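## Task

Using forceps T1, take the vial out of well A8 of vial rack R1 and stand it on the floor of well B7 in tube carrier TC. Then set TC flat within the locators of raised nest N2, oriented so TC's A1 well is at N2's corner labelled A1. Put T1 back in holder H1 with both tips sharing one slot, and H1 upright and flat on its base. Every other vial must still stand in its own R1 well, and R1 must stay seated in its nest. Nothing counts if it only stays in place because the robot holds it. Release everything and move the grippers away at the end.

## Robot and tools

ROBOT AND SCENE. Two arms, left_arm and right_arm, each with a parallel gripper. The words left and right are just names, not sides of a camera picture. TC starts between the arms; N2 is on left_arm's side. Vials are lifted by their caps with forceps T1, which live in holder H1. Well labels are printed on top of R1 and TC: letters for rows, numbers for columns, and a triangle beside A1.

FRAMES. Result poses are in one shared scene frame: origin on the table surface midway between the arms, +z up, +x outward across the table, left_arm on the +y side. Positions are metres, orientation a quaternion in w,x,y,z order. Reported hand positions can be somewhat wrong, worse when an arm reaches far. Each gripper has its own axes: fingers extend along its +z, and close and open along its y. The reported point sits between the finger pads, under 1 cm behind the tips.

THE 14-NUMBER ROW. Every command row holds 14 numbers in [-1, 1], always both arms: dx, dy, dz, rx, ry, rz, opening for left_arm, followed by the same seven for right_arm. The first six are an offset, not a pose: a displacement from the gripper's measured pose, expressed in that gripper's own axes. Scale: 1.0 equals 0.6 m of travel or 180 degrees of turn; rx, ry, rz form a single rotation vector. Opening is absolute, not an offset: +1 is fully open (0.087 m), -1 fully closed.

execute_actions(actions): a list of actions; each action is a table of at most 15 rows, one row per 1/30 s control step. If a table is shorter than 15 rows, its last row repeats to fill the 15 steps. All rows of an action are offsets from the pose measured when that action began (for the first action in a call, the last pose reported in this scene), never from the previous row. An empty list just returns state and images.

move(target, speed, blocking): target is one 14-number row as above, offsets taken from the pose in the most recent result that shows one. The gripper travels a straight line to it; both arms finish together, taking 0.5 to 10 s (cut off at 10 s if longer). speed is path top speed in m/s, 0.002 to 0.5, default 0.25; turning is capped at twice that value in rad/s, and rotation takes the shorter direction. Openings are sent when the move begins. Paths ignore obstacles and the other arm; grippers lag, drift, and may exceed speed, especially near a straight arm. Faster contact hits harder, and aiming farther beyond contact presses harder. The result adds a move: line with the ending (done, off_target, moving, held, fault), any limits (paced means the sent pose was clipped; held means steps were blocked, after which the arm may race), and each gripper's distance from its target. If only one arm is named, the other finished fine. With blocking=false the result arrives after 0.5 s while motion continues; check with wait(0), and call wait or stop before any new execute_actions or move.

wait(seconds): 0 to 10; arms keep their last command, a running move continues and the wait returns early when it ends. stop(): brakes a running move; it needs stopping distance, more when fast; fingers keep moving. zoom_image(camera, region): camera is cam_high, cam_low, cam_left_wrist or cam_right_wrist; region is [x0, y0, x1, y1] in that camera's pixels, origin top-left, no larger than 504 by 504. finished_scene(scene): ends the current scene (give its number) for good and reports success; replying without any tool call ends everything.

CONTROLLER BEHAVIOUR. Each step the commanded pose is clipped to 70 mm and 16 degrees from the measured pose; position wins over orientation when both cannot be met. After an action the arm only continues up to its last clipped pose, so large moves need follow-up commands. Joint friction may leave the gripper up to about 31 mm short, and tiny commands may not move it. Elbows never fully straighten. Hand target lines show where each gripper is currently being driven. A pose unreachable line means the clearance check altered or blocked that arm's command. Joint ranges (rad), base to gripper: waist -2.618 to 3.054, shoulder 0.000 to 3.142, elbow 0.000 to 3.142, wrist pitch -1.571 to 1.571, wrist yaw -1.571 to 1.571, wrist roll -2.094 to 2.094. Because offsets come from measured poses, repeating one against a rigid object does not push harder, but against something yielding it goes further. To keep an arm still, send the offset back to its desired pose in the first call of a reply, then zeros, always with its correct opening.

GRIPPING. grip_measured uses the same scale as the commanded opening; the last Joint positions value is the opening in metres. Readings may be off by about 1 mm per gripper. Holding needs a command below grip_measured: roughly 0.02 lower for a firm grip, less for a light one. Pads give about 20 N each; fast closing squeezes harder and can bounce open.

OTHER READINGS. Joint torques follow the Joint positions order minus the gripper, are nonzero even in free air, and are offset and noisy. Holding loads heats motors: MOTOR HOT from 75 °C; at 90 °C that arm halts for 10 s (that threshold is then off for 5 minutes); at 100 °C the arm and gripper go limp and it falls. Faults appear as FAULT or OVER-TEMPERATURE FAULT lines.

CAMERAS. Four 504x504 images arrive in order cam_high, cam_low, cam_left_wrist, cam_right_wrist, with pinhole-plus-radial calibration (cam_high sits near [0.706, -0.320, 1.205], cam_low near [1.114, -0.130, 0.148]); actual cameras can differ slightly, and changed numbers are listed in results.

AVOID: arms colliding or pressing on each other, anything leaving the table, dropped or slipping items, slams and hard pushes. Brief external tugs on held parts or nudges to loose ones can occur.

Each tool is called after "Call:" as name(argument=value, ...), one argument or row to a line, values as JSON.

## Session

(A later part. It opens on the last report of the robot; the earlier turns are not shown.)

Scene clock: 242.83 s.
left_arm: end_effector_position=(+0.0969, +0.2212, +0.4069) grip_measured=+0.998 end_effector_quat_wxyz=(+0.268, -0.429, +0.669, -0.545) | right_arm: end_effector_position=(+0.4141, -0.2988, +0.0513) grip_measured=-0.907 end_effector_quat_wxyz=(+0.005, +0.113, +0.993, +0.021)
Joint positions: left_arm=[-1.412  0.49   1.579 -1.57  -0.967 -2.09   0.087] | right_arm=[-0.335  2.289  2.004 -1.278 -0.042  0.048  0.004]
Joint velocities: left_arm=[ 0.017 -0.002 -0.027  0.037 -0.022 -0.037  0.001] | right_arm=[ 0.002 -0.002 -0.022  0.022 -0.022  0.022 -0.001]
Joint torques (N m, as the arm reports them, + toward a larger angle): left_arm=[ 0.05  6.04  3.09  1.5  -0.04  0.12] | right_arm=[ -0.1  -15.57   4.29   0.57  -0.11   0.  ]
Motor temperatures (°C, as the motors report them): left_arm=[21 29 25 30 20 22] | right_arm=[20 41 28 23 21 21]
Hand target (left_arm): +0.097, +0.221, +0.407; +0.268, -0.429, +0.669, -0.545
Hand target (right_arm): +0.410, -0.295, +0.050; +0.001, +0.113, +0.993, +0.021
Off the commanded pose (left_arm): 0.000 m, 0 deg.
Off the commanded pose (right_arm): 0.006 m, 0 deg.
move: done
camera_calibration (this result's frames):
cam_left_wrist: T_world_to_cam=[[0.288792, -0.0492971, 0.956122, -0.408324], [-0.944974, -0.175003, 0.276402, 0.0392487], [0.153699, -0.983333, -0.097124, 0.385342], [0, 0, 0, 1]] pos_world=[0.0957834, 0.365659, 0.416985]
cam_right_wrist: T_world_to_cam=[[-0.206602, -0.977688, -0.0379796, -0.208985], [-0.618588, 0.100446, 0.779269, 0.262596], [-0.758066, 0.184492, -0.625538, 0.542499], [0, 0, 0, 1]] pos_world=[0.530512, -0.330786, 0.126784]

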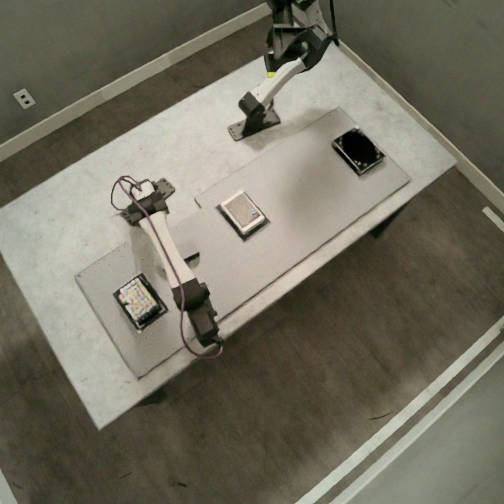

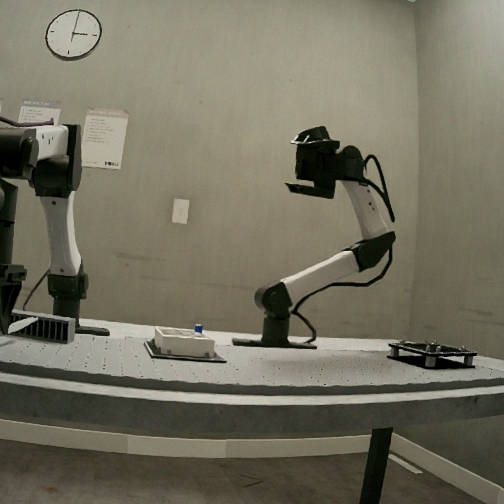

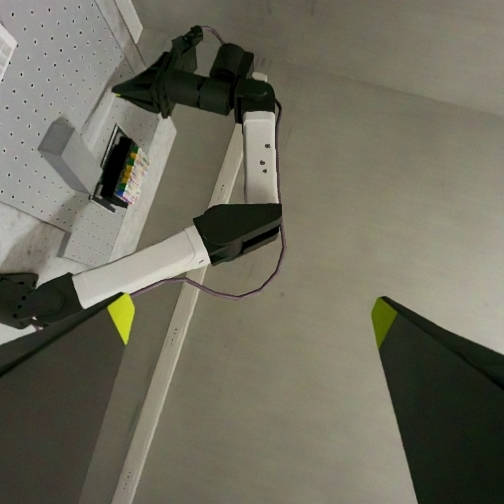

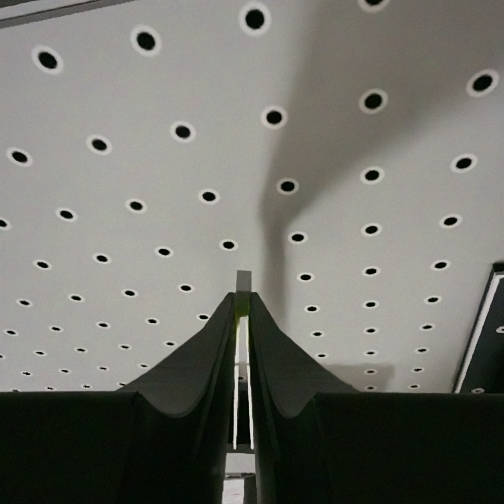

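Call:
move(
  target=[0,0,0,0,0,0,1,-0.02,0,0.035,0,-0.01,0,-0.96],
  speed=0.02,
)

Call:
move(
  target=[0,0,0,0,0,0,1,0.085,0,0.008,0,0,0,-0.96],
  speed=0.02,
)

Call:
zoom_image(
  camera="cam_low",
  region=[0,250,120,370],
)

Call:
zoom_image(
  camera="cam_left_wrist",
  region=[30,40,200,200],
)

Scene clock: 245.03 s.
left_arm: end_effector_position=(+0.0969, +0.2212, +0.4069) grip_measured=+0.998 end_effector_quat_wxyz=(+0.268, -0.429, +0.669, -0.545) | right_arm: end_effector_position=(+0.4329, -0.3023, +0.0488) grip_measured=-0.907 end_effector_quat_wxyz=(+0.043, +0.112, +0.993, +0.018)
Joint positions: left_arm=[-1.412  0.49   1.579 -1.57  -0.967 -2.09   0.087] | right_arm=[-0.335  2.289  2.003 -1.201 -0.042  0.048  0.004]
Joint velocities: left_arm=[ 0.012  0.002 -0.002  0.007  0.066  0.022  0.   ] | right_arm=[-0.002 -0.012 -0.002  0.037  0.007  0.007  0.   ]
Joint torques (N m, as the arm reports them, + toward a larger angle): left_arm=[ 0.01  6.17  2.87  1.5  -0.05  0.13] | right_arm=[ -0.47 -12.61   4.14   0.75  -0.07  -0.02]
Motor temperatures (°C, as the motors report them): left_arm=[21 29 25 30 20 22] | right_arm=[20 42 28 23 21 21]
Hand target (left_arm): +0.097, +0.221, +0.407; +0.268, -0.429, +0.669, -0.545
Hand target (right_arm): +0.425, -0.301, +0.031; +0.021, +0.114, +0.993, +0.019
Off the commanded pose (left_arm): 0.000 m, 0 deg.
Off the commanded pose (right_arm): 0.020 m, 3 deg.
move: off_target (right_arm)
camera_calibration (this result's frames):
cam_left_wrist: T_world_to_cam=[[0.288792, -0.0492971, 0.956122, -0.408324], [-0.944974, -0.175003, 0.276402, 0.0392487], [0.153699, -0.983333, -0.097124, 0.385342], [0, 0, 0, 1]] pos_world=[0.0957834, 0.365659, 0.416985]
cam_right_wrist: T_world_to_cam=[[-0.203672, -0.97822, -0.0400281, -0.209867], [-0.675233, 0.110748, 0.729243, 0.306599], [-0.708928, 0.175555, -0.683083, 0.534676], [0, 0, 0, 1]] pos_world=[0.543328, -0.333117, 0.133242]

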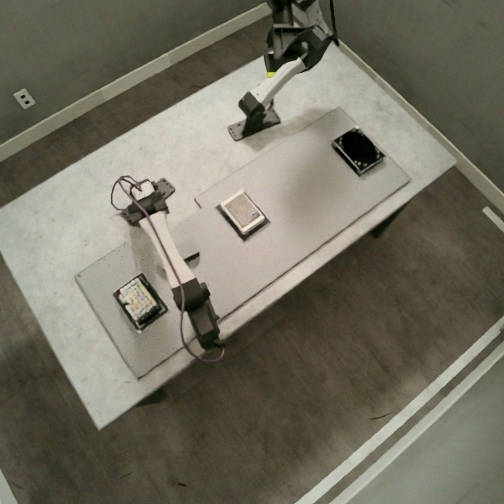

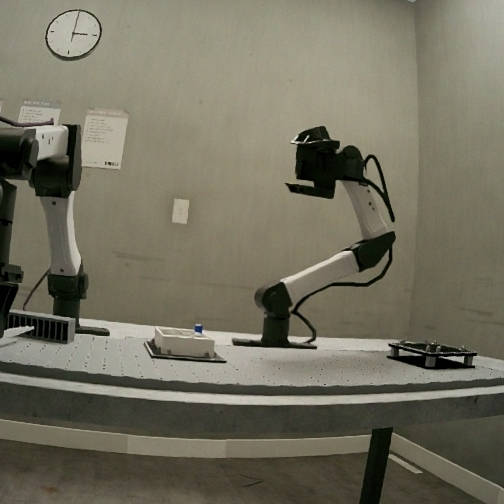

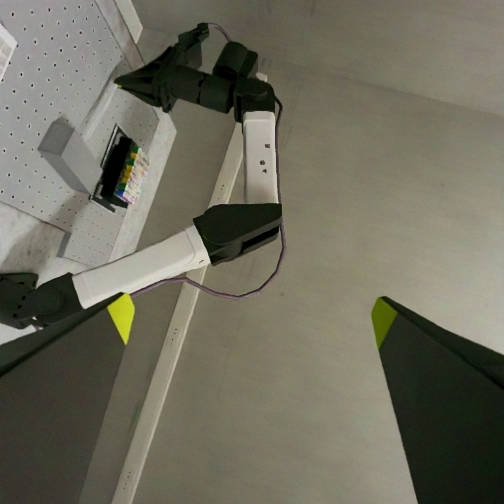

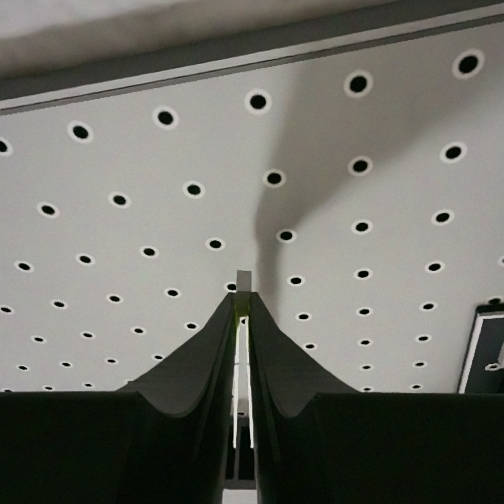

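Scene clock: 247.83 s.
left_arm: end_effector_position=(+0.0969, +0.2212, +0.4069) grip_measured=+0.998 end_effector_quat_wxyz=(+0.268, -0.429, +0.669, -0.545) | right_arm: end_effector_position=(+0.3894, -0.2944, +0.0422) grip_measured=-0.907 end_effector_quat_wxyz=(+0.047, +0.112, +0.992, +0.018)
Joint positions: left_arm=[-1.412  0.49   1.579 -1.57  -0.967 -2.09   0.087] | right_arm=[-0.335  2.094  1.662 -1.047 -0.042  0.048  0.004]
Joint velocities: left_arm=[-0.007 -0.002 -0.012  0.007  0.022  0.066 -0.001] | right_arm=[-0.012 -0.012 -0.002  0.022  0.007 -0.007  0.   ]
Joint torques (N m, as the arm reports them, + toward a larger angle): left_arm=[ 0.08  6.15  3.01  1.49 -0.07  0.14] | right_arm=[  0.13 -14.03   4.31   0.7   -0.04  -0.01]
Motor temperatures (°C, as the motors report them): left_arm=[21 29 25 30 20 22] | right_arm=[20 42 28 23 21 21]
Hand target (left_arm): +0.097, +0.221, +0.407; +0.268, -0.429, +0.669, -0.545
Hand target (right_arm): +0.384, -0.290, +0.040; +0.043, +0.112, +0.993, +0.018
Off the commanded pose (left_arm): 0.000 m, 0 deg.
Off the commanded pose (right_arm): 0.007 m, 0 deg.
move: done
camera_calibration (this result's frames):
cam_left_wrist: T_world_to_cam=[[0.288792, -0.0492971, 0.956122, -0.408324], [-0.944974, -0.175003, 0.276402, 0.0392487], [0.153699, -0.983333, -0.097124, 0.385342], [0, 0, 0, 1]] pos_world=[0.0957834, 0.365659, 0.416985]
cam_right_wrist: T_world_to_cam=[[-0.203341, -0.978281, -0.0402395, -0.211391], [-0.68123, 0.111839, 0.723476, 0.284099], [-0.703262, 0.174525, -0.689176, 0.495678], [0, 0, 0, 1]] pos_world=[0.499143, -0.325081, 0.127564]

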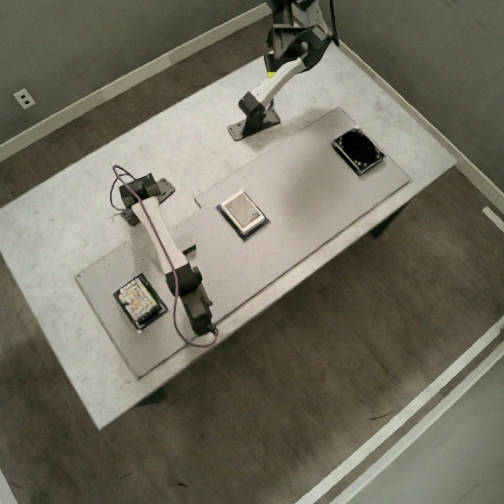

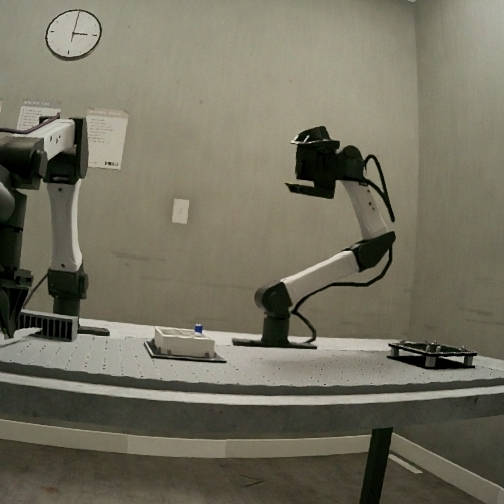

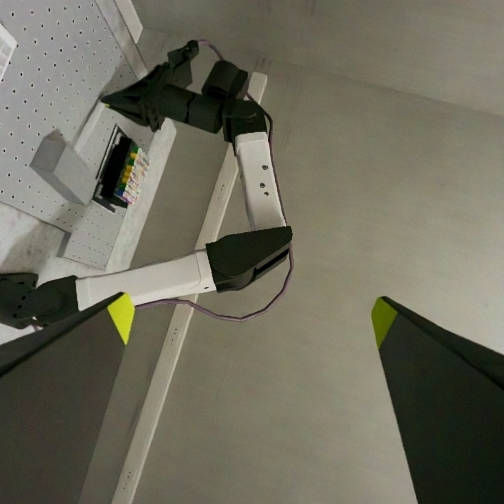

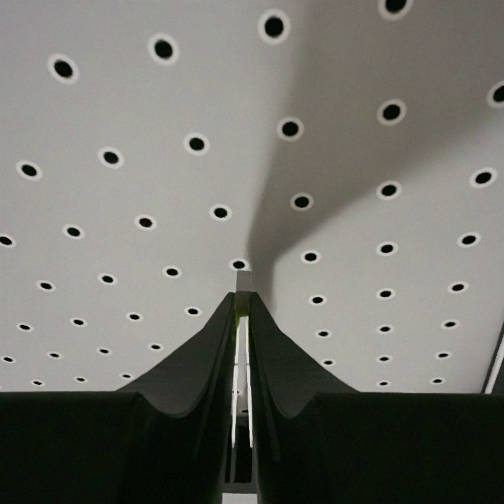

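Region (0, 250, 120, 370) of cam_low's 504x504 image, scaled by 4.200, with more detail than that image has.

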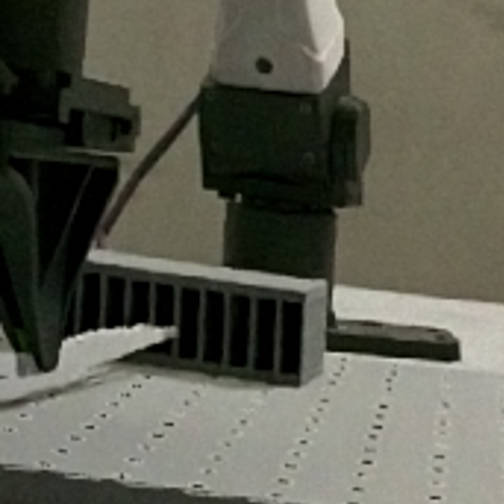

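Region (30, 40, 200, 200) of cam_left_wrist's 504x504 image, scaled by 2.965, with more detail than that image has; it fills the top 474 rows of this view, and the rest is white.

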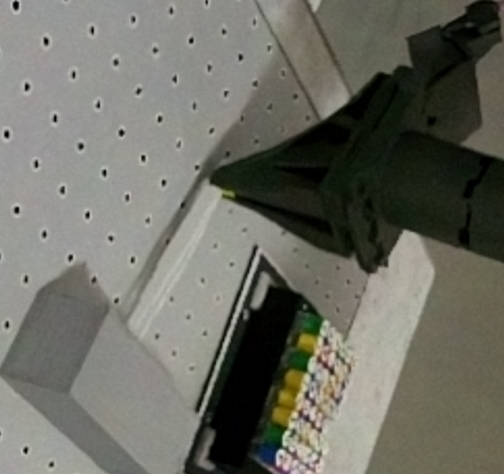

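Call:
move(
  target=[0,0,0,0,0,0,1,-0.025,0,0,0,0.01,0.016,-0.96],
  speed=0.02,
)

Call:
move(
  target=[0,0,0,0,0,0,1,0.05,0,0,0,0,0,-0.96],
  speed=0.02,
)

Call:
zoom_image(
  camera="cam_right_wrist",
  region=[190,380,300,504],
)

Call:
zoom_image(
  camera="cam_left_wrist",
  region=[10,60,180,220],
)

Scene clock: 250.57 s.
left_arm: end_effector_position=(+0.0969, +0.2212, +0.4069) grip_measured=+0.998 end_effector_quat_wxyz=(+0.268, -0.429, +0.669, -0.545) | right_arm: end_effector_position=(+0.4056, -0.2960, +0.0480) grip_measured=-0.907 end_effector_quat_wxyz=(+0.046, +0.128, +0.991, +0.019)
Joint positions: left_arm=[-1.412  0.49   1.579 -1.57  -0.967 -2.09   0.087] | right_arm=[-0.335  2.157  1.784 -1.107 -0.042  0.078  0.004]
Joint velocities: left_arm=[-0.022 -0.012  0.007  0.037 -0.051 -0.051  0.   ] | right_arm=[-0.002 -0.002  0.007 -0.007 -0.037 -0.022 -0.001]
Joint torques (N m, as the arm reports them, + toward a larger angle): left_arm=[ 0.03  6.04  2.92  1.5  -0.06  0.12] | right_arm=[ -1.31 -11.31   8.59   0.42  -0.11   0.05]
Motor temperatures (°C, as the motors report them): left_arm=[21 29 25 30 20 22] | right_arm=[20 43 28 23 21 21]
Hand target (left_arm): +0.097, +0.221, +0.407; +0.268, -0.429, +0.669, -0.545
Hand target (right_arm): +0.404, -0.298, +0.043; +0.032, +0.137, +0.990, +0.021
Off the commanded pose (left_arm): 0.000 m, 0 deg.
Off the commanded pose (right_arm): 0.005 m, 2 deg.
move: done
camera_calibration (this result's frames):
cam_left_wrist: T_world_to_cam=[[0.288792, -0.0492971, 0.956122, -0.408324], [-0.944974, -0.175003, 0.276402, 0.0392487], [0.153699, -0.983333, -0.097124, 0.385342], [0, 0, 0, 1]] pos_world=[0.0957834, 0.365659, 0.416985]
cam_right_wrist: T_world_to_cam=[[-0.233055, -0.971517, -0.0428909, -0.195299], [-0.67564, 0.13004, 0.725672, 0.294125], [-0.699425, 0.1981, -0.686703, 0.516737], [0, 0, 0, 1]] pos_world=[0.514627, -0.33035, 0.13303]

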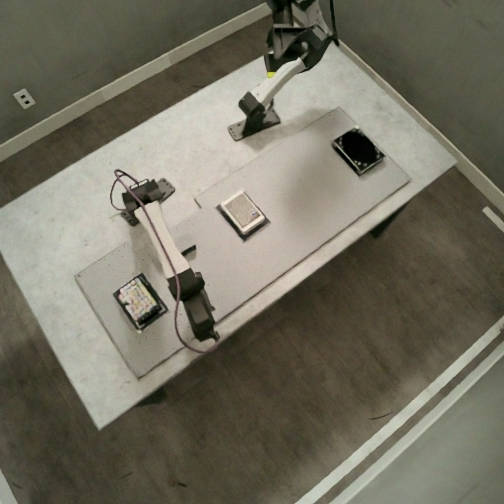

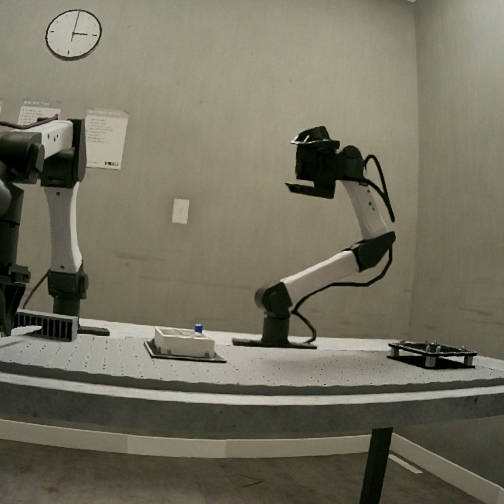

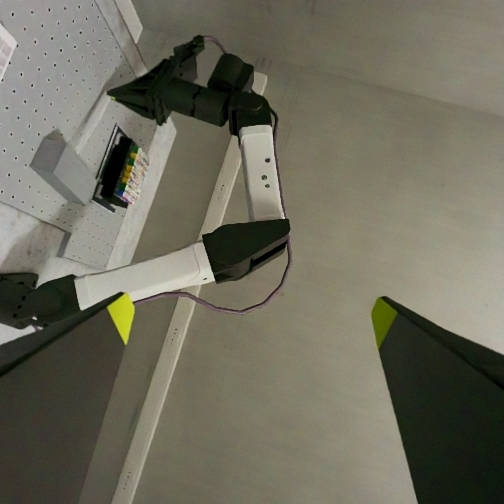

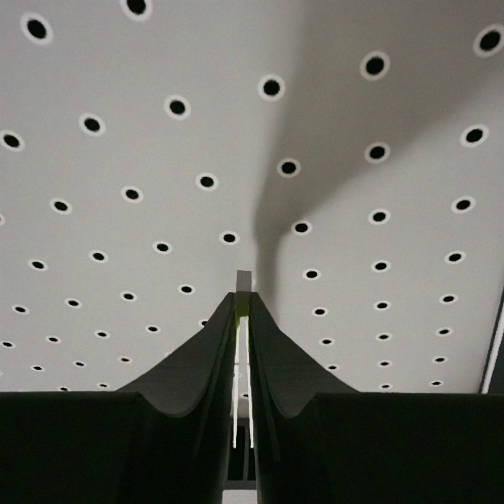

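Scene clock: 252.30 s.
left_arm: end_effector_position=(+0.0969, +0.2212, +0.4069) grip_measured=+0.998 end_effector_quat_wxyz=(+0.268, -0.429, +0.669, -0.545) | right_arm: end_effector_position=(+0.3802, -0.2914, +0.0471) grip_measured=-0.907 end_effector_quat_wxyz=(+0.045, +0.128, +0.991, +0.019)
Joint positions: left_arm=[-1.412  0.49   1.579 -1.57  -0.967 -2.09   0.087] | right_arm=[-0.335  2.055  1.623 -1.05  -0.042  0.078  0.004]
Joint velocities: left_arm=[-0.022 -0.022  0.012  0.022 -0.037  0.066 -0.001] | right_arm=[-0.002  0.007  0.002  0.007 -0.022 -0.037  0.   ]
Joint torques (N m, as the arm reports them, + toward a larger angle): left_arm=[ 0.05  6.    3.06  1.51 -0.08  0.13] | right_arm=[  0.06 -13.83   4.53   0.66  -0.07   0.  ]
Motor temperatures (°C, as the motors report them): left_arm=[21 29 25 30 20 22] | right_arm=[20 43 28 23 21 21]
Hand target (left_arm): +0.097, +0.221, +0.407; +0.268, -0.429, +0.669, -0.545
Hand target (right_arm): +0.377, -0.288, +0.045; +0.046, +0.128, +0.991, +0.019
Off the commanded pose (left_arm): 0.000 m, 0 deg.
Off the commanded pose (right_arm): 0.005 m, 0 deg.
move: done
camera_calibration (this result's frames):
cam_left_wrist: T_world_to_cam=[[0.288792, -0.0492971, 0.956122, -0.408324], [-0.944974, -0.175003, 0.276402, 0.0392487], [0.153699, -0.983333, -0.097124, 0.385342], [0, 0, 0, 1]] pos_world=[0.0957834, 0.365659, 0.416985]
cam_right_wrist: T_world_to_cam=[[-0.233488, -0.971415, -0.0428392, -0.19657], [-0.674494, 0.130072, 0.726732, 0.276527], [-0.700387, 0.198578, -0.685584, 0.497775], [0, 0, 0, 1]] pos_world=[0.489254, -0.325766, 0.131884]

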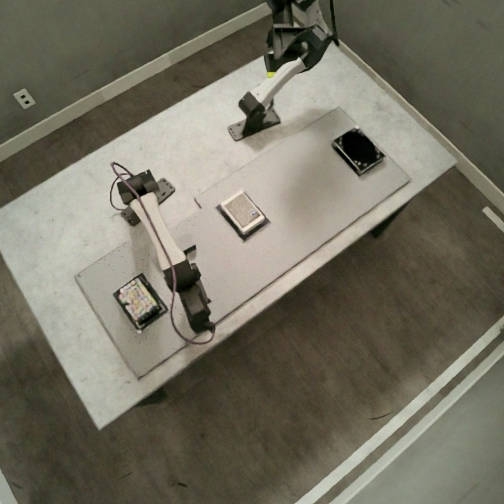

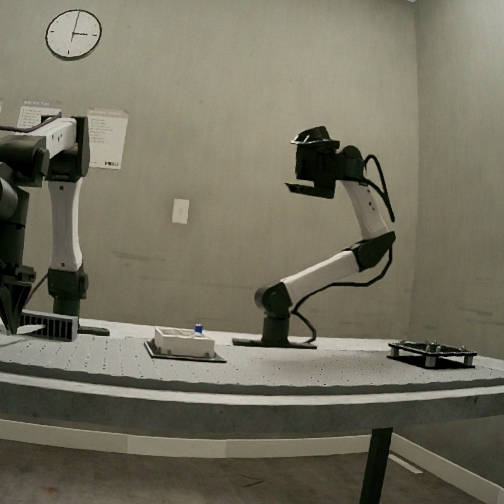

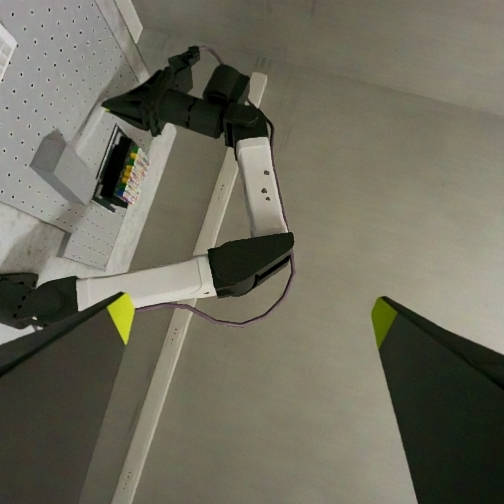

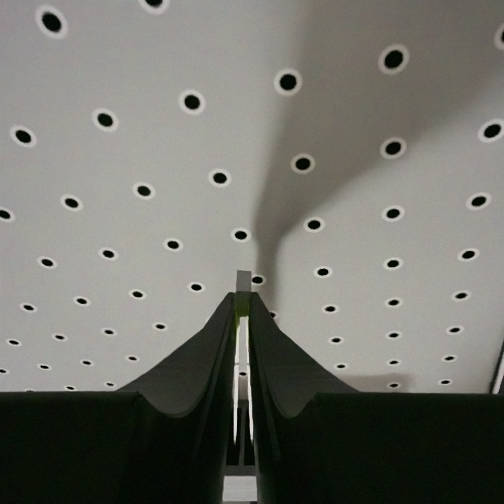

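Region (190, 380, 300, 504) of cam_right_wrist's 504x504 image, scaled by 4.065, with more detail than that image has; it fills the left 447 columns of this view, and the rest is white.

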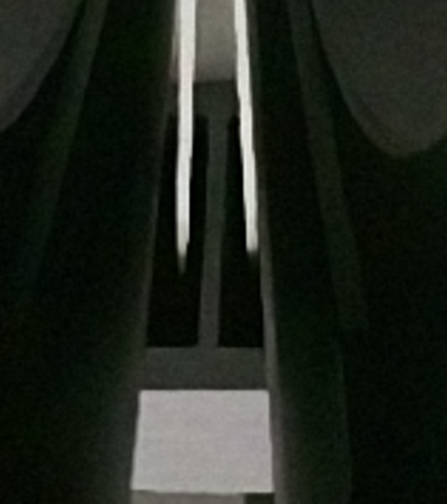

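Region (10, 60, 180, 220) of cam_left_wrist's 504x504 image, scaled by 2.965, with more detail than that image has; it fills the top 474 rows of this view, and the rest is white.

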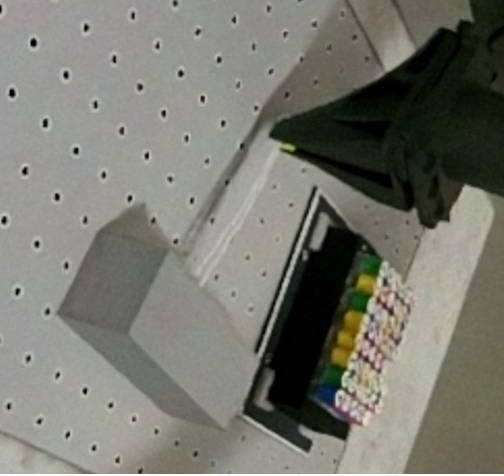

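Call:
move(
  target=[0,0,0,0,0,0,1,0.055,0,0,0,0,0,-0.96],
  speed=0.02,
)

Call:
move(
  target=[0,0,0,0,0,0,1,0.055,0,-0.123,0,-0.167,0,-0.96],
  speed=0.04,
)

Call:
move(
  target=[0,0,0,0,0,0,1,0.055,0,-0.123,0,-0.167,0,-0.96],
  speed=0.04,
)

Call:
zoom_image(
  camera="cam_left_wrist",
  region=[10,60,220,240],
)

Scene clock: 254.93 s.
left_arm: end_effector_position=(+0.0969, +0.2212, +0.4069) grip_measured=+0.998 end_effector_quat_wxyz=(+0.268, -0.429, +0.669, -0.545) | right_arm: end_effector_position=(+0.3521, -0.2863, +0.0462) grip_measured=-0.907 end_effector_quat_wxyz=(+0.045, +0.128, +0.991, +0.019)
Joint positions: left_arm=[-1.412  0.49   1.579 -1.57  -0.967 -2.09   0.087] | right_arm=[-0.335  1.949  1.466 -1.    -0.042  0.078  0.004]
Joint velocities: left_arm=[ 0.012  0.022 -0.022  0.037  0.037 -0.007  0.001] | right_arm=[-0.022 -0.012 -0.012  0.051 -0.007 -0.037  0.   ]
Joint torques (N m, as the arm reports them, + toward a larger angle): left_arm=[ 0.02  6.12  2.96  1.52 -0.02  0.14] | right_arm=[  0.05 -12.82   4.37   0.79  -0.08   0.  ]
Motor temperatures (°C, as the motors report them): left_arm=[21 29 25 30 20 22] | right_arm=[20 43 28 23 21 21]
Hand target (left_arm): +0.097, +0.221, +0.407; +0.268, -0.429, +0.669, -0.545
Hand target (right_arm): +0.348, -0.283, +0.044; +0.045, +0.128, +0.991, +0.019
Off the commanded pose (left_arm): 0.000 m, 0 deg.
Off the commanded pose (right_arm): 0.005 m, 0 deg.
move: done
camera_calibration (this result's frames):
cam_left_wrist: T_world_to_cam=[[0.288792, -0.0492971, 0.956122, -0.408324], [-0.944974, -0.175003, 0.276402, 0.0392487], [0.153699, -0.983333, -0.097124, 0.385342], [0, 0, 0, 1]] pos_world=[0.0957834, 0.365659, 0.416985]
cam_right_wrist: T_world_to_cam=[[-0.233536, -0.971407, -0.0427752, -0.198182], [-0.673675, 0.129923, 0.727518, 0.257217], [-0.701158, 0.198718, -0.684754, 0.476816], [0, 0, 0, 1]] pos_world=[0.461321, -0.320686, 0.130894]

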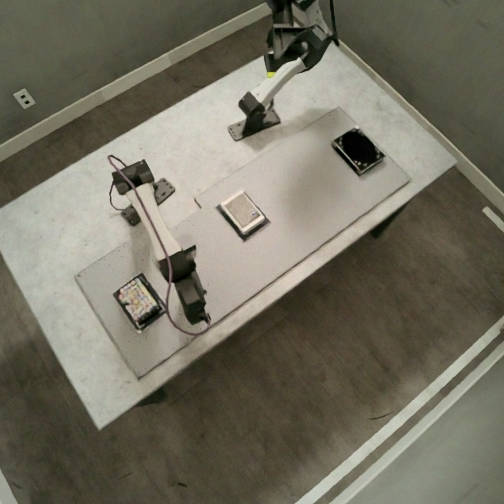

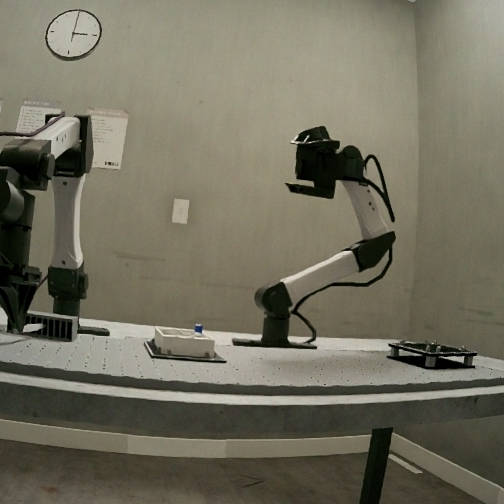

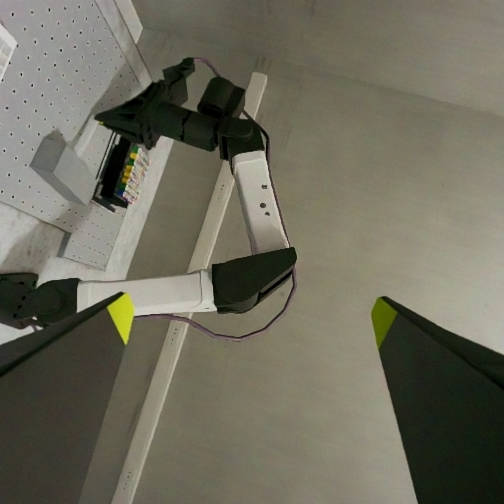

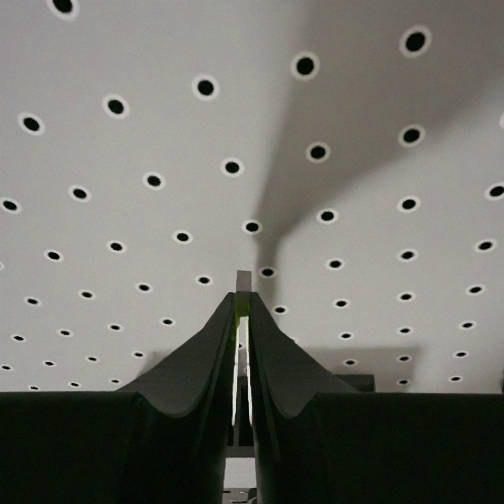

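Scene clock: 261.73 s.
left_arm: end_effector_position=(+0.0969, +0.2212, +0.4069) grip_measured=+0.998 end_effector_quat_wxyz=(+0.268, -0.429, +0.669, -0.545) | right_arm: end_effector_position=(+0.3179, -0.2808, +0.1211) grip_measured=-0.907 end_effector_quat_wxyz=(+0.299, +0.124, +0.946, -0.015)
Joint positions: left_arm=[-1.412  0.49   1.579 -1.57  -0.967 -2.09   0.087] | right_arm=[-0.308  1.296  0.984 -0.651  0.015  0.103  0.004]
Joint velocities: left_arm=[ 0.002 -0.002 -0.012  0.022 -0.051  0.037 -0.   ] | right_arm=[-0.007 -0.007 -0.007 -0.007  0.037 -0.022 -0.   ]
Joint torques (N m, as the arm reports them, + toward a larger angle): left_arm=[ 0.02  5.93  3.07  1.5  -0.04  0.12] | right_arm=[ 0.16 -7.17  5.47  1.52  0.1   0.04]
Motor temperatures (°C, as the motors report them): left_arm=[21 29 25 30 20 22] | right_arm=[20 42 27 23 21 21]
Hand target (left_arm): +0.097, +0.221, +0.407; +0.268, -0.429, +0.669, -0.545
Hand target (right_arm): +0.314, -0.279, +0.118; +0.300, +0.126, +0.946, -0.016
Off the commanded pose (left_arm): 0.000 m, 0 deg.
Off the commanded pose (right_arm): 0.006 m, 1 deg.
move: done
camera_calibration (this result's frames):
cam_left_wrist: T_world_to_cam=[[0.288792, -0.0492971, 0.956122, -0.408324], [-0.944974, -0.175003, 0.276402, 0.0392487], [0.153699, -0.983333, -0.097124, 0.385342], [0, 0, 0, 1]] pos_world=[0.0957834, 0.365659, 0.416985]
cam_right_wrist: T_world_to_cam=[[-0.230474, -0.97255, -0.0320594, -0.200247], [-0.933447, 0.21166, 0.289615, 0.337561], [-0.274879, 0.0966742, -0.956606, 0.371751], [0, 0, 0, 1]] pos_world=[0.37113, -0.302137, 0.251437]

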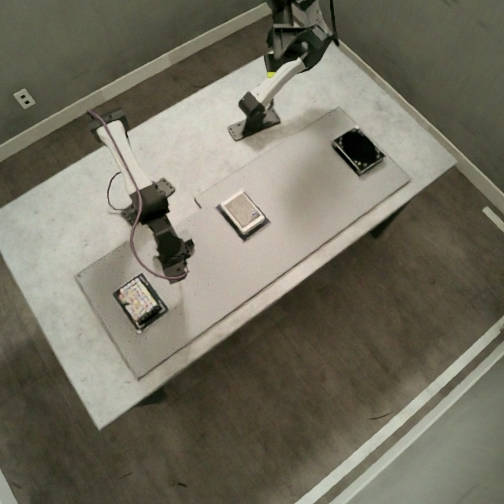

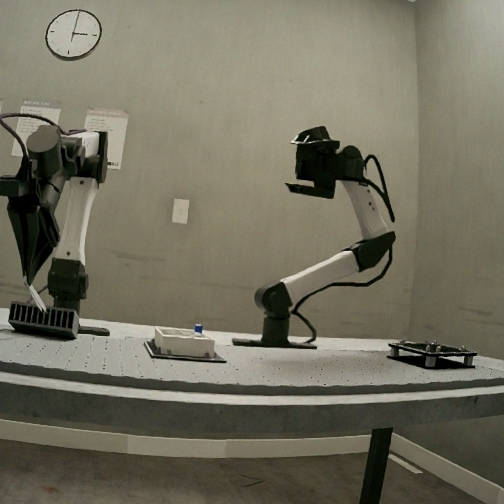

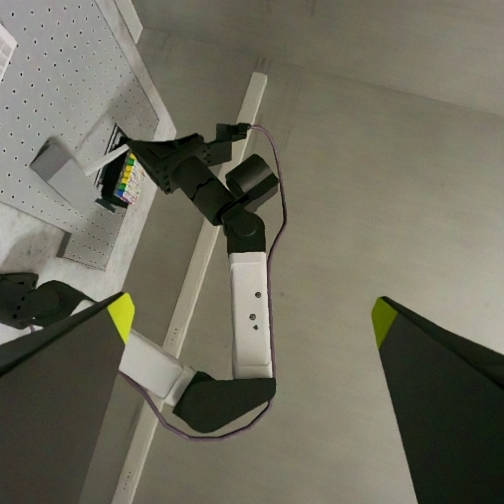

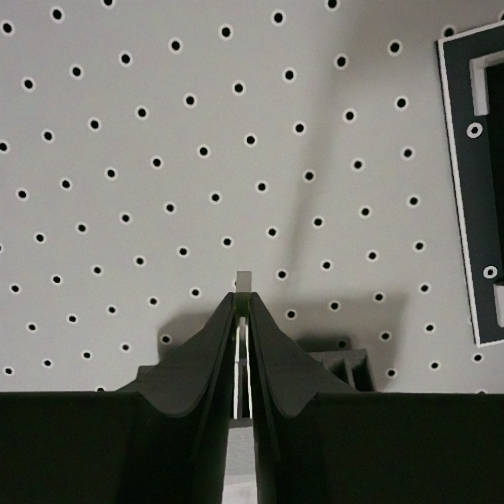

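Scene clock: 268.53 s.
left_arm: end_effector_position=(+0.0969, +0.2212, +0.4069) grip_measured=+0.998 end_effector_quat_wxyz=(+0.268, -0.429, +0.669, -0.545) | right_arm: end_effector_position=(+0.2520, -0.2656, +0.1693) grip_measured=-0.907 end_effector_quat_wxyz=(+0.532, +0.111, +0.838, -0.048)
Joint positions: left_arm=[-1.412  0.49   1.579 -1.57  -0.967 -2.09   0.087] | right_arm=[-0.165  0.53   0.562 -0.486  0.191  0.133  0.004]
Joint velocities: left_arm=[-0.022 -0.007 -0.002  0.022 -0.051 -0.007 -0.   ] | right_arm=[ 0.002  0.002 -0.007 -0.051 -0.007 -0.007  0.001]
Joint torques (N m, as the arm reports them, + toward a larger angle): left_arm=[ 0.08  6.23  3.04  1.52 -0.06  0.13] | right_arm=[ 0.56 -1.23  5.77  2.01  0.01  0.  ]
Motor temperatures (°C, as the motors report them): left_arm=[21 29 25 30 20 22] | right_arm=[20 40 27 25 21 21]
Hand target (left_arm): +0.097, +0.221, +0.407; +0.268, -0.429, +0.669, -0.545
Hand target (right_arm): +0.250, -0.265, +0.163; +0.533, +0.115, +0.837, -0.047
Off the commanded pose (left_arm): 0.000 m, 0 deg.
Off the commanded pose (right_arm): 0.007 m, 1 deg.
move: done
camera_calibration (this result's frames):
cam_left_wrist: T_world_to_cam=[[0.288792, -0.0492971, 0.956122, -0.408324], [-0.944974, -0.175003, 0.276402, 0.0392487], [0.153699, -0.983333, -0.097124, 0.385342], [0, 0, 0, 1]] pos_world=[0.0957834, 0.365659, 0.416985]
cam_right_wrist: T_world_to_cam=[[-0.232863, -0.972339, -0.0182165, -0.200811], [-0.947002, 0.230978, -0.22324, 0.354163], [0.221272, -0.0347333, -0.974593, 0.241444], [0, 0, 0, 1]] pos_world=[0.235207, -0.268674, 0.310715]

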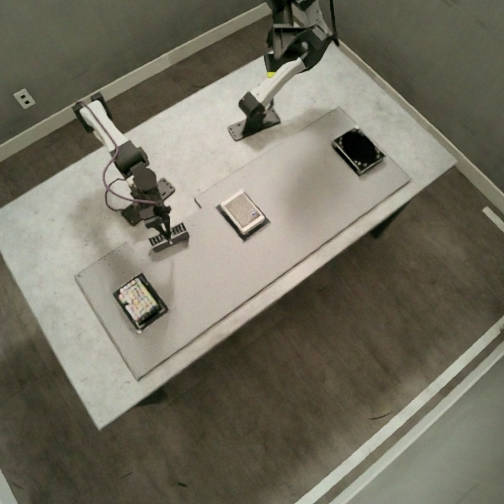

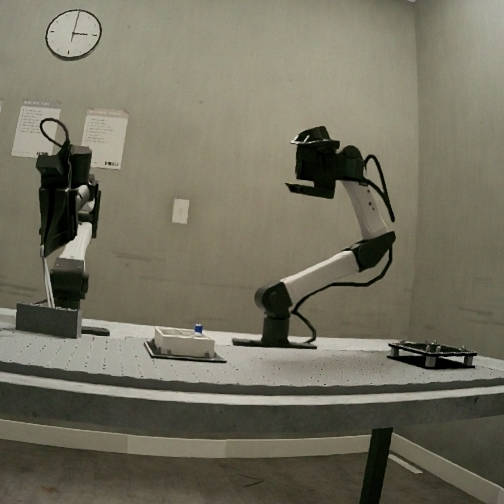

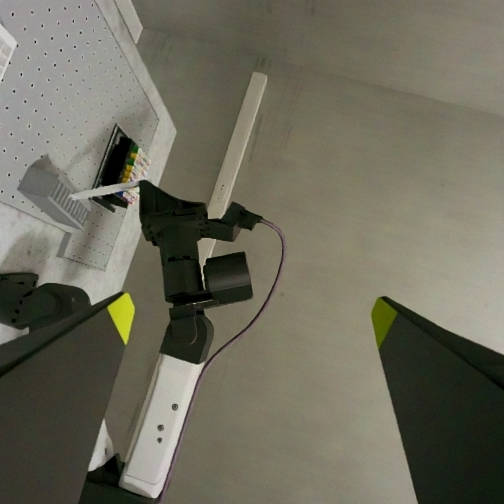

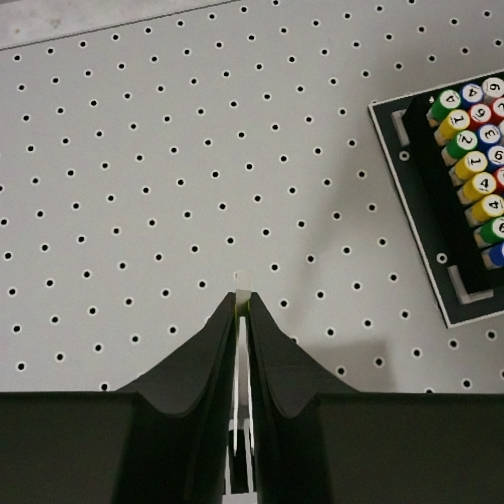

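Region (10, 60, 220, 240) of cam_left_wrist's 504x504 image, scaled by 2.400, with more detail than that image has; it fills the top 432 rows of this view, and the rest is white.

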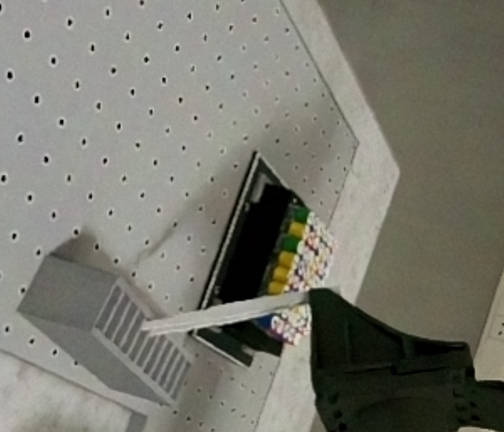

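Call:
move(
  target=[0,0,0,0,0,0,1,-0.04,0,0.065,0,-0.14,0,-0.96],
  speed=0.04,
)

Call:
move(
  target=[0,0,0,0,0,0,1,0,0,0,0.25,0,0,-0.96],
  speed=0.06,
)

Call:
zoom_image(
  camera="cam_high",
  region=[110,190,250,320],
)

Scene clock: 275.33 s.
left_arm: end_effector_position=(+0.0969, +0.2212, +0.4069) grip_measured=+0.998 end_effector_quat_wxyz=(+0.268, -0.429, +0.669, -0.545) | right_arm: end_effector_position=(+0.2948, -0.2750, +0.1886) grip_measured=-0.907 end_effector_quat_wxyz=(+0.712, +0.098, +0.692, -0.066)
Joint positions: left_arm=[-1.412  0.49   1.579 -1.57  -0.967 -2.09   0.087] | right_arm=[-0.164  0.462  0.195  0.29   0.222  0.043  0.004]
Joint velocities: left_arm=[-0.007 -0.012 -0.002 -0.007  0.022  0.022 -0.   ] | right_arm=[ 0.002  0.007 -0.002  0.022  0.007  0.022  0.   ]
Joint torques (N m, as the arm reports them, + toward a larger angle): left_arm=[ 0.11  5.93  3.08  1.49 -0.08  0.13] | right_arm=[-0.56  2.39  6.26  2.16  0.   -0.15]
Motor temperatures (°C, as the motors report them): left_arm=[21 29 25 30 20 22] | right_arm=[20 38 27 26 21 21]
Hand target (left_arm): +0.097, +0.221, +0.407; +0.268, -0.429, +0.669, -0.545
Hand target (right_arm): +0.295, -0.277, +0.175; +0.702, +0.097, +0.702, -0.073
Off the commanded pose (left_arm): 0.000 m, 0 deg.
Off the commanded pose (right_arm): 0.015 m, 2 deg.
move: off_target (right_arm)
camera_calibration (this result's frames):
cam_left_wrist: T_world_to_cam=[[0.288792, -0.0492971, 0.956122, -0.408324], [-0.944974, -0.175003, 0.276402, 0.0392487], [0.153699, -0.983333, -0.097124, 0.385342], [0, 0, 0, 1]] pos_world=[0.0957834, 0.365659, 0.416985]
cam_right_wrist: T_world_to_cam=[[-0.233455, -0.971926, -0.0293186, -0.19728], [-0.743889, 0.197936, -0.638318, 0.410544], [0.626201, -0.127208, -0.769214, 0.0668606], [0, 0, 0, 1]] pos_world=[0.217476, -0.264498, 0.307704]

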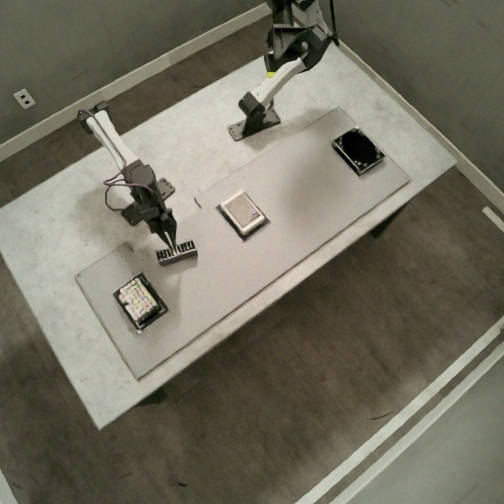

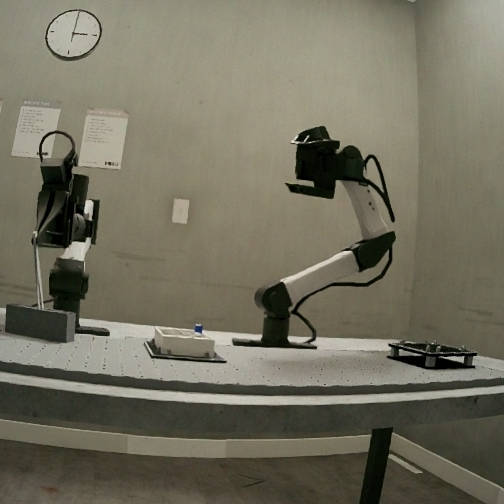

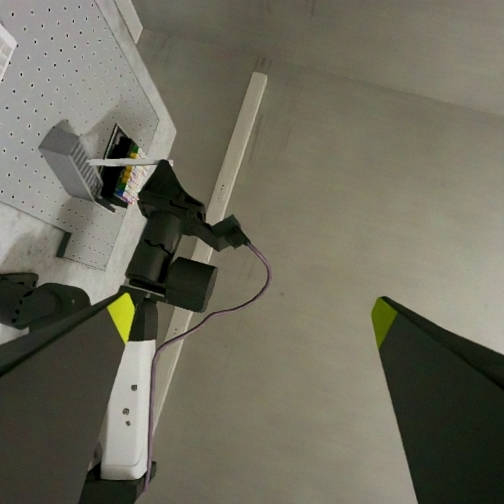

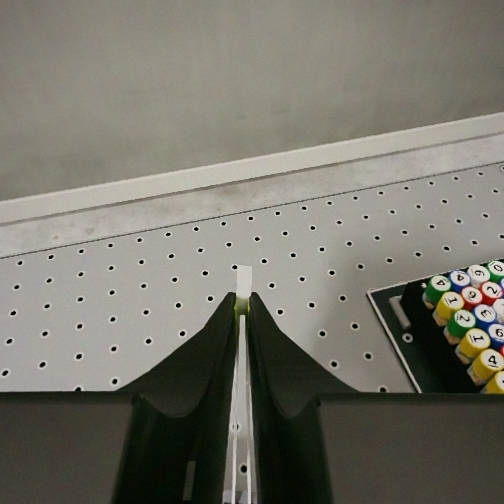

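Scene clock: 282.20 s.
left_arm: end_effector_position=(+0.0969, +0.2212, +0.4069) grip_measured=+0.998 end_effector_quat_wxyz=(+0.268, -0.429, +0.669, -0.545) | right_arm: end_effector_position=(+0.2926, -0.2801, +0.1849) grip_measured=-0.907 end_effector_quat_wxyz=(+0.622, +0.360, +0.615, -0.325)
Joint positions: left_arm=[-1.412  0.49   1.579 -1.57  -0.967 -2.09   0.087] | right_arm=[0.35  1.145 0.477 0.394 1.514 0.321 0.004]
Joint velocities: left_arm=[ 0.002 -0.007  0.007  0.066  0.022 -0.051 -0.   ] | right_arm=[ 0.017  0.012  0.027 -0.095  0.037  0.022  0.001]
Joint torques (N m, as the arm reports them, + toward a larger angle): left_arm=[ 0.03  6.01  3.04  1.49 -0.05  0.09] | right_arm=[ 0.22 -1.92  9.06  1.31  0.15  0.13]
Motor temperatures (°C, as the motors report them): left_arm=[21 30 25 30 20 22] | right_arm=[20 37 28 26 21 21]
Hand target (left_arm): +0.097, +0.221, +0.407; +0.268, -0.429, +0.669, -0.545
Hand target (right_arm): +0.296, -0.276, +0.186; +0.623, +0.360, +0.614, -0.323
Off the commanded pose (left_arm): 0.000 m, 0 deg.
Off the commanded pose (right_arm): 0.007 m, 0 deg.
move: done
camera_calibration (this result's frames):
cam_left_wrist: T_world_to_cam=[[0.288792, -0.0492971, 0.956122, -0.408324], [-0.944974, -0.175003, 0.276402, 0.0392487], [0.153699, -0.983333, -0.097124, 0.385342], [0, 0, 0, 1]] pos_world=[0.0957834, 0.365659, 0.416985]
cam_right_wrist: T_world_to_cam=[[-0.849454, -0.526916, -0.0280433, 0.101852], [-0.403746, 0.683268, -0.608386, 0.438388], [0.339729, -0.505474, -0.793146, 0.0470421], [0, 0, 0, 1]] pos_world=[0.247535, -0.22209, 0.306876]

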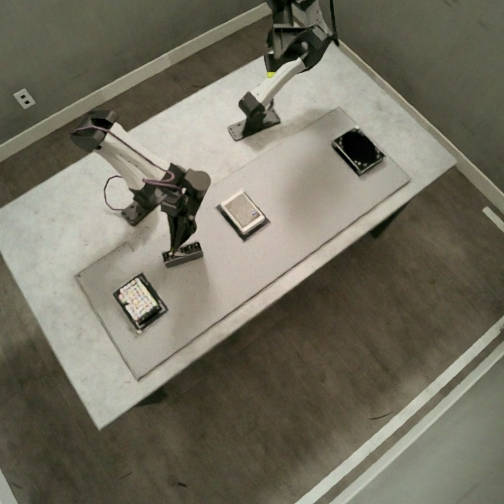

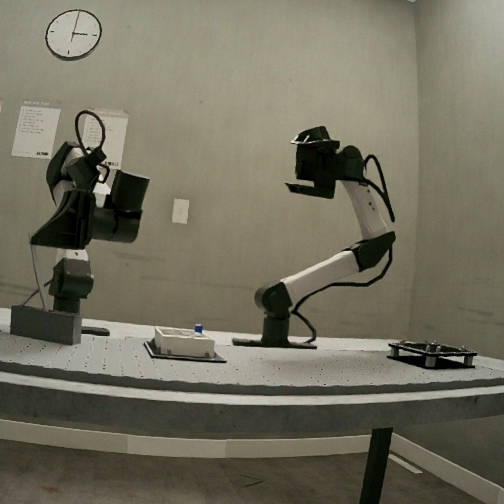

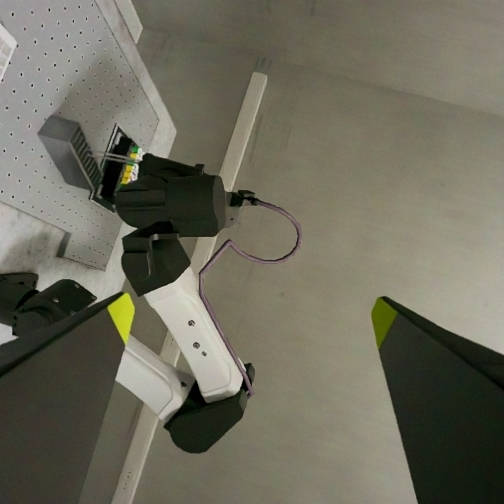

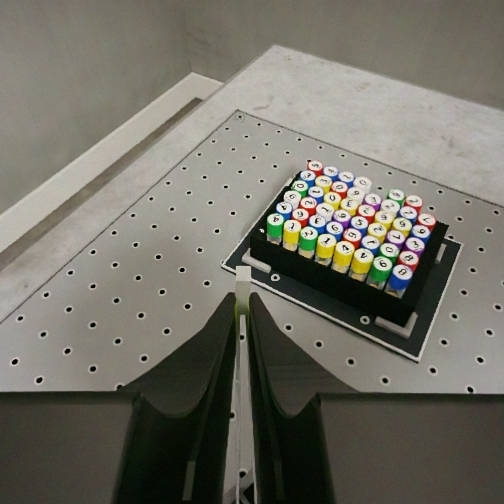

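Region (110, 190, 250, 320) of cam_high's 504x504 image, scaled by 3.600, with more detail than that image has; it fills the top 468 rows of this view, and the rest is white.

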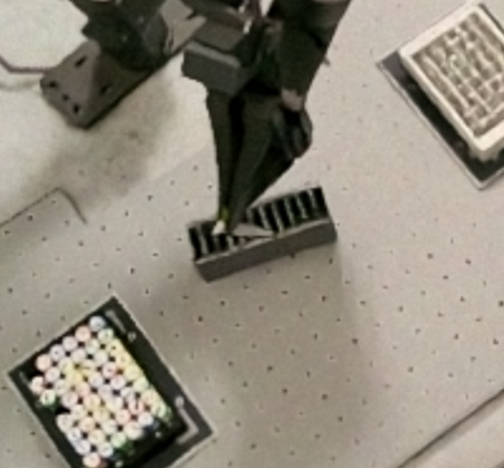

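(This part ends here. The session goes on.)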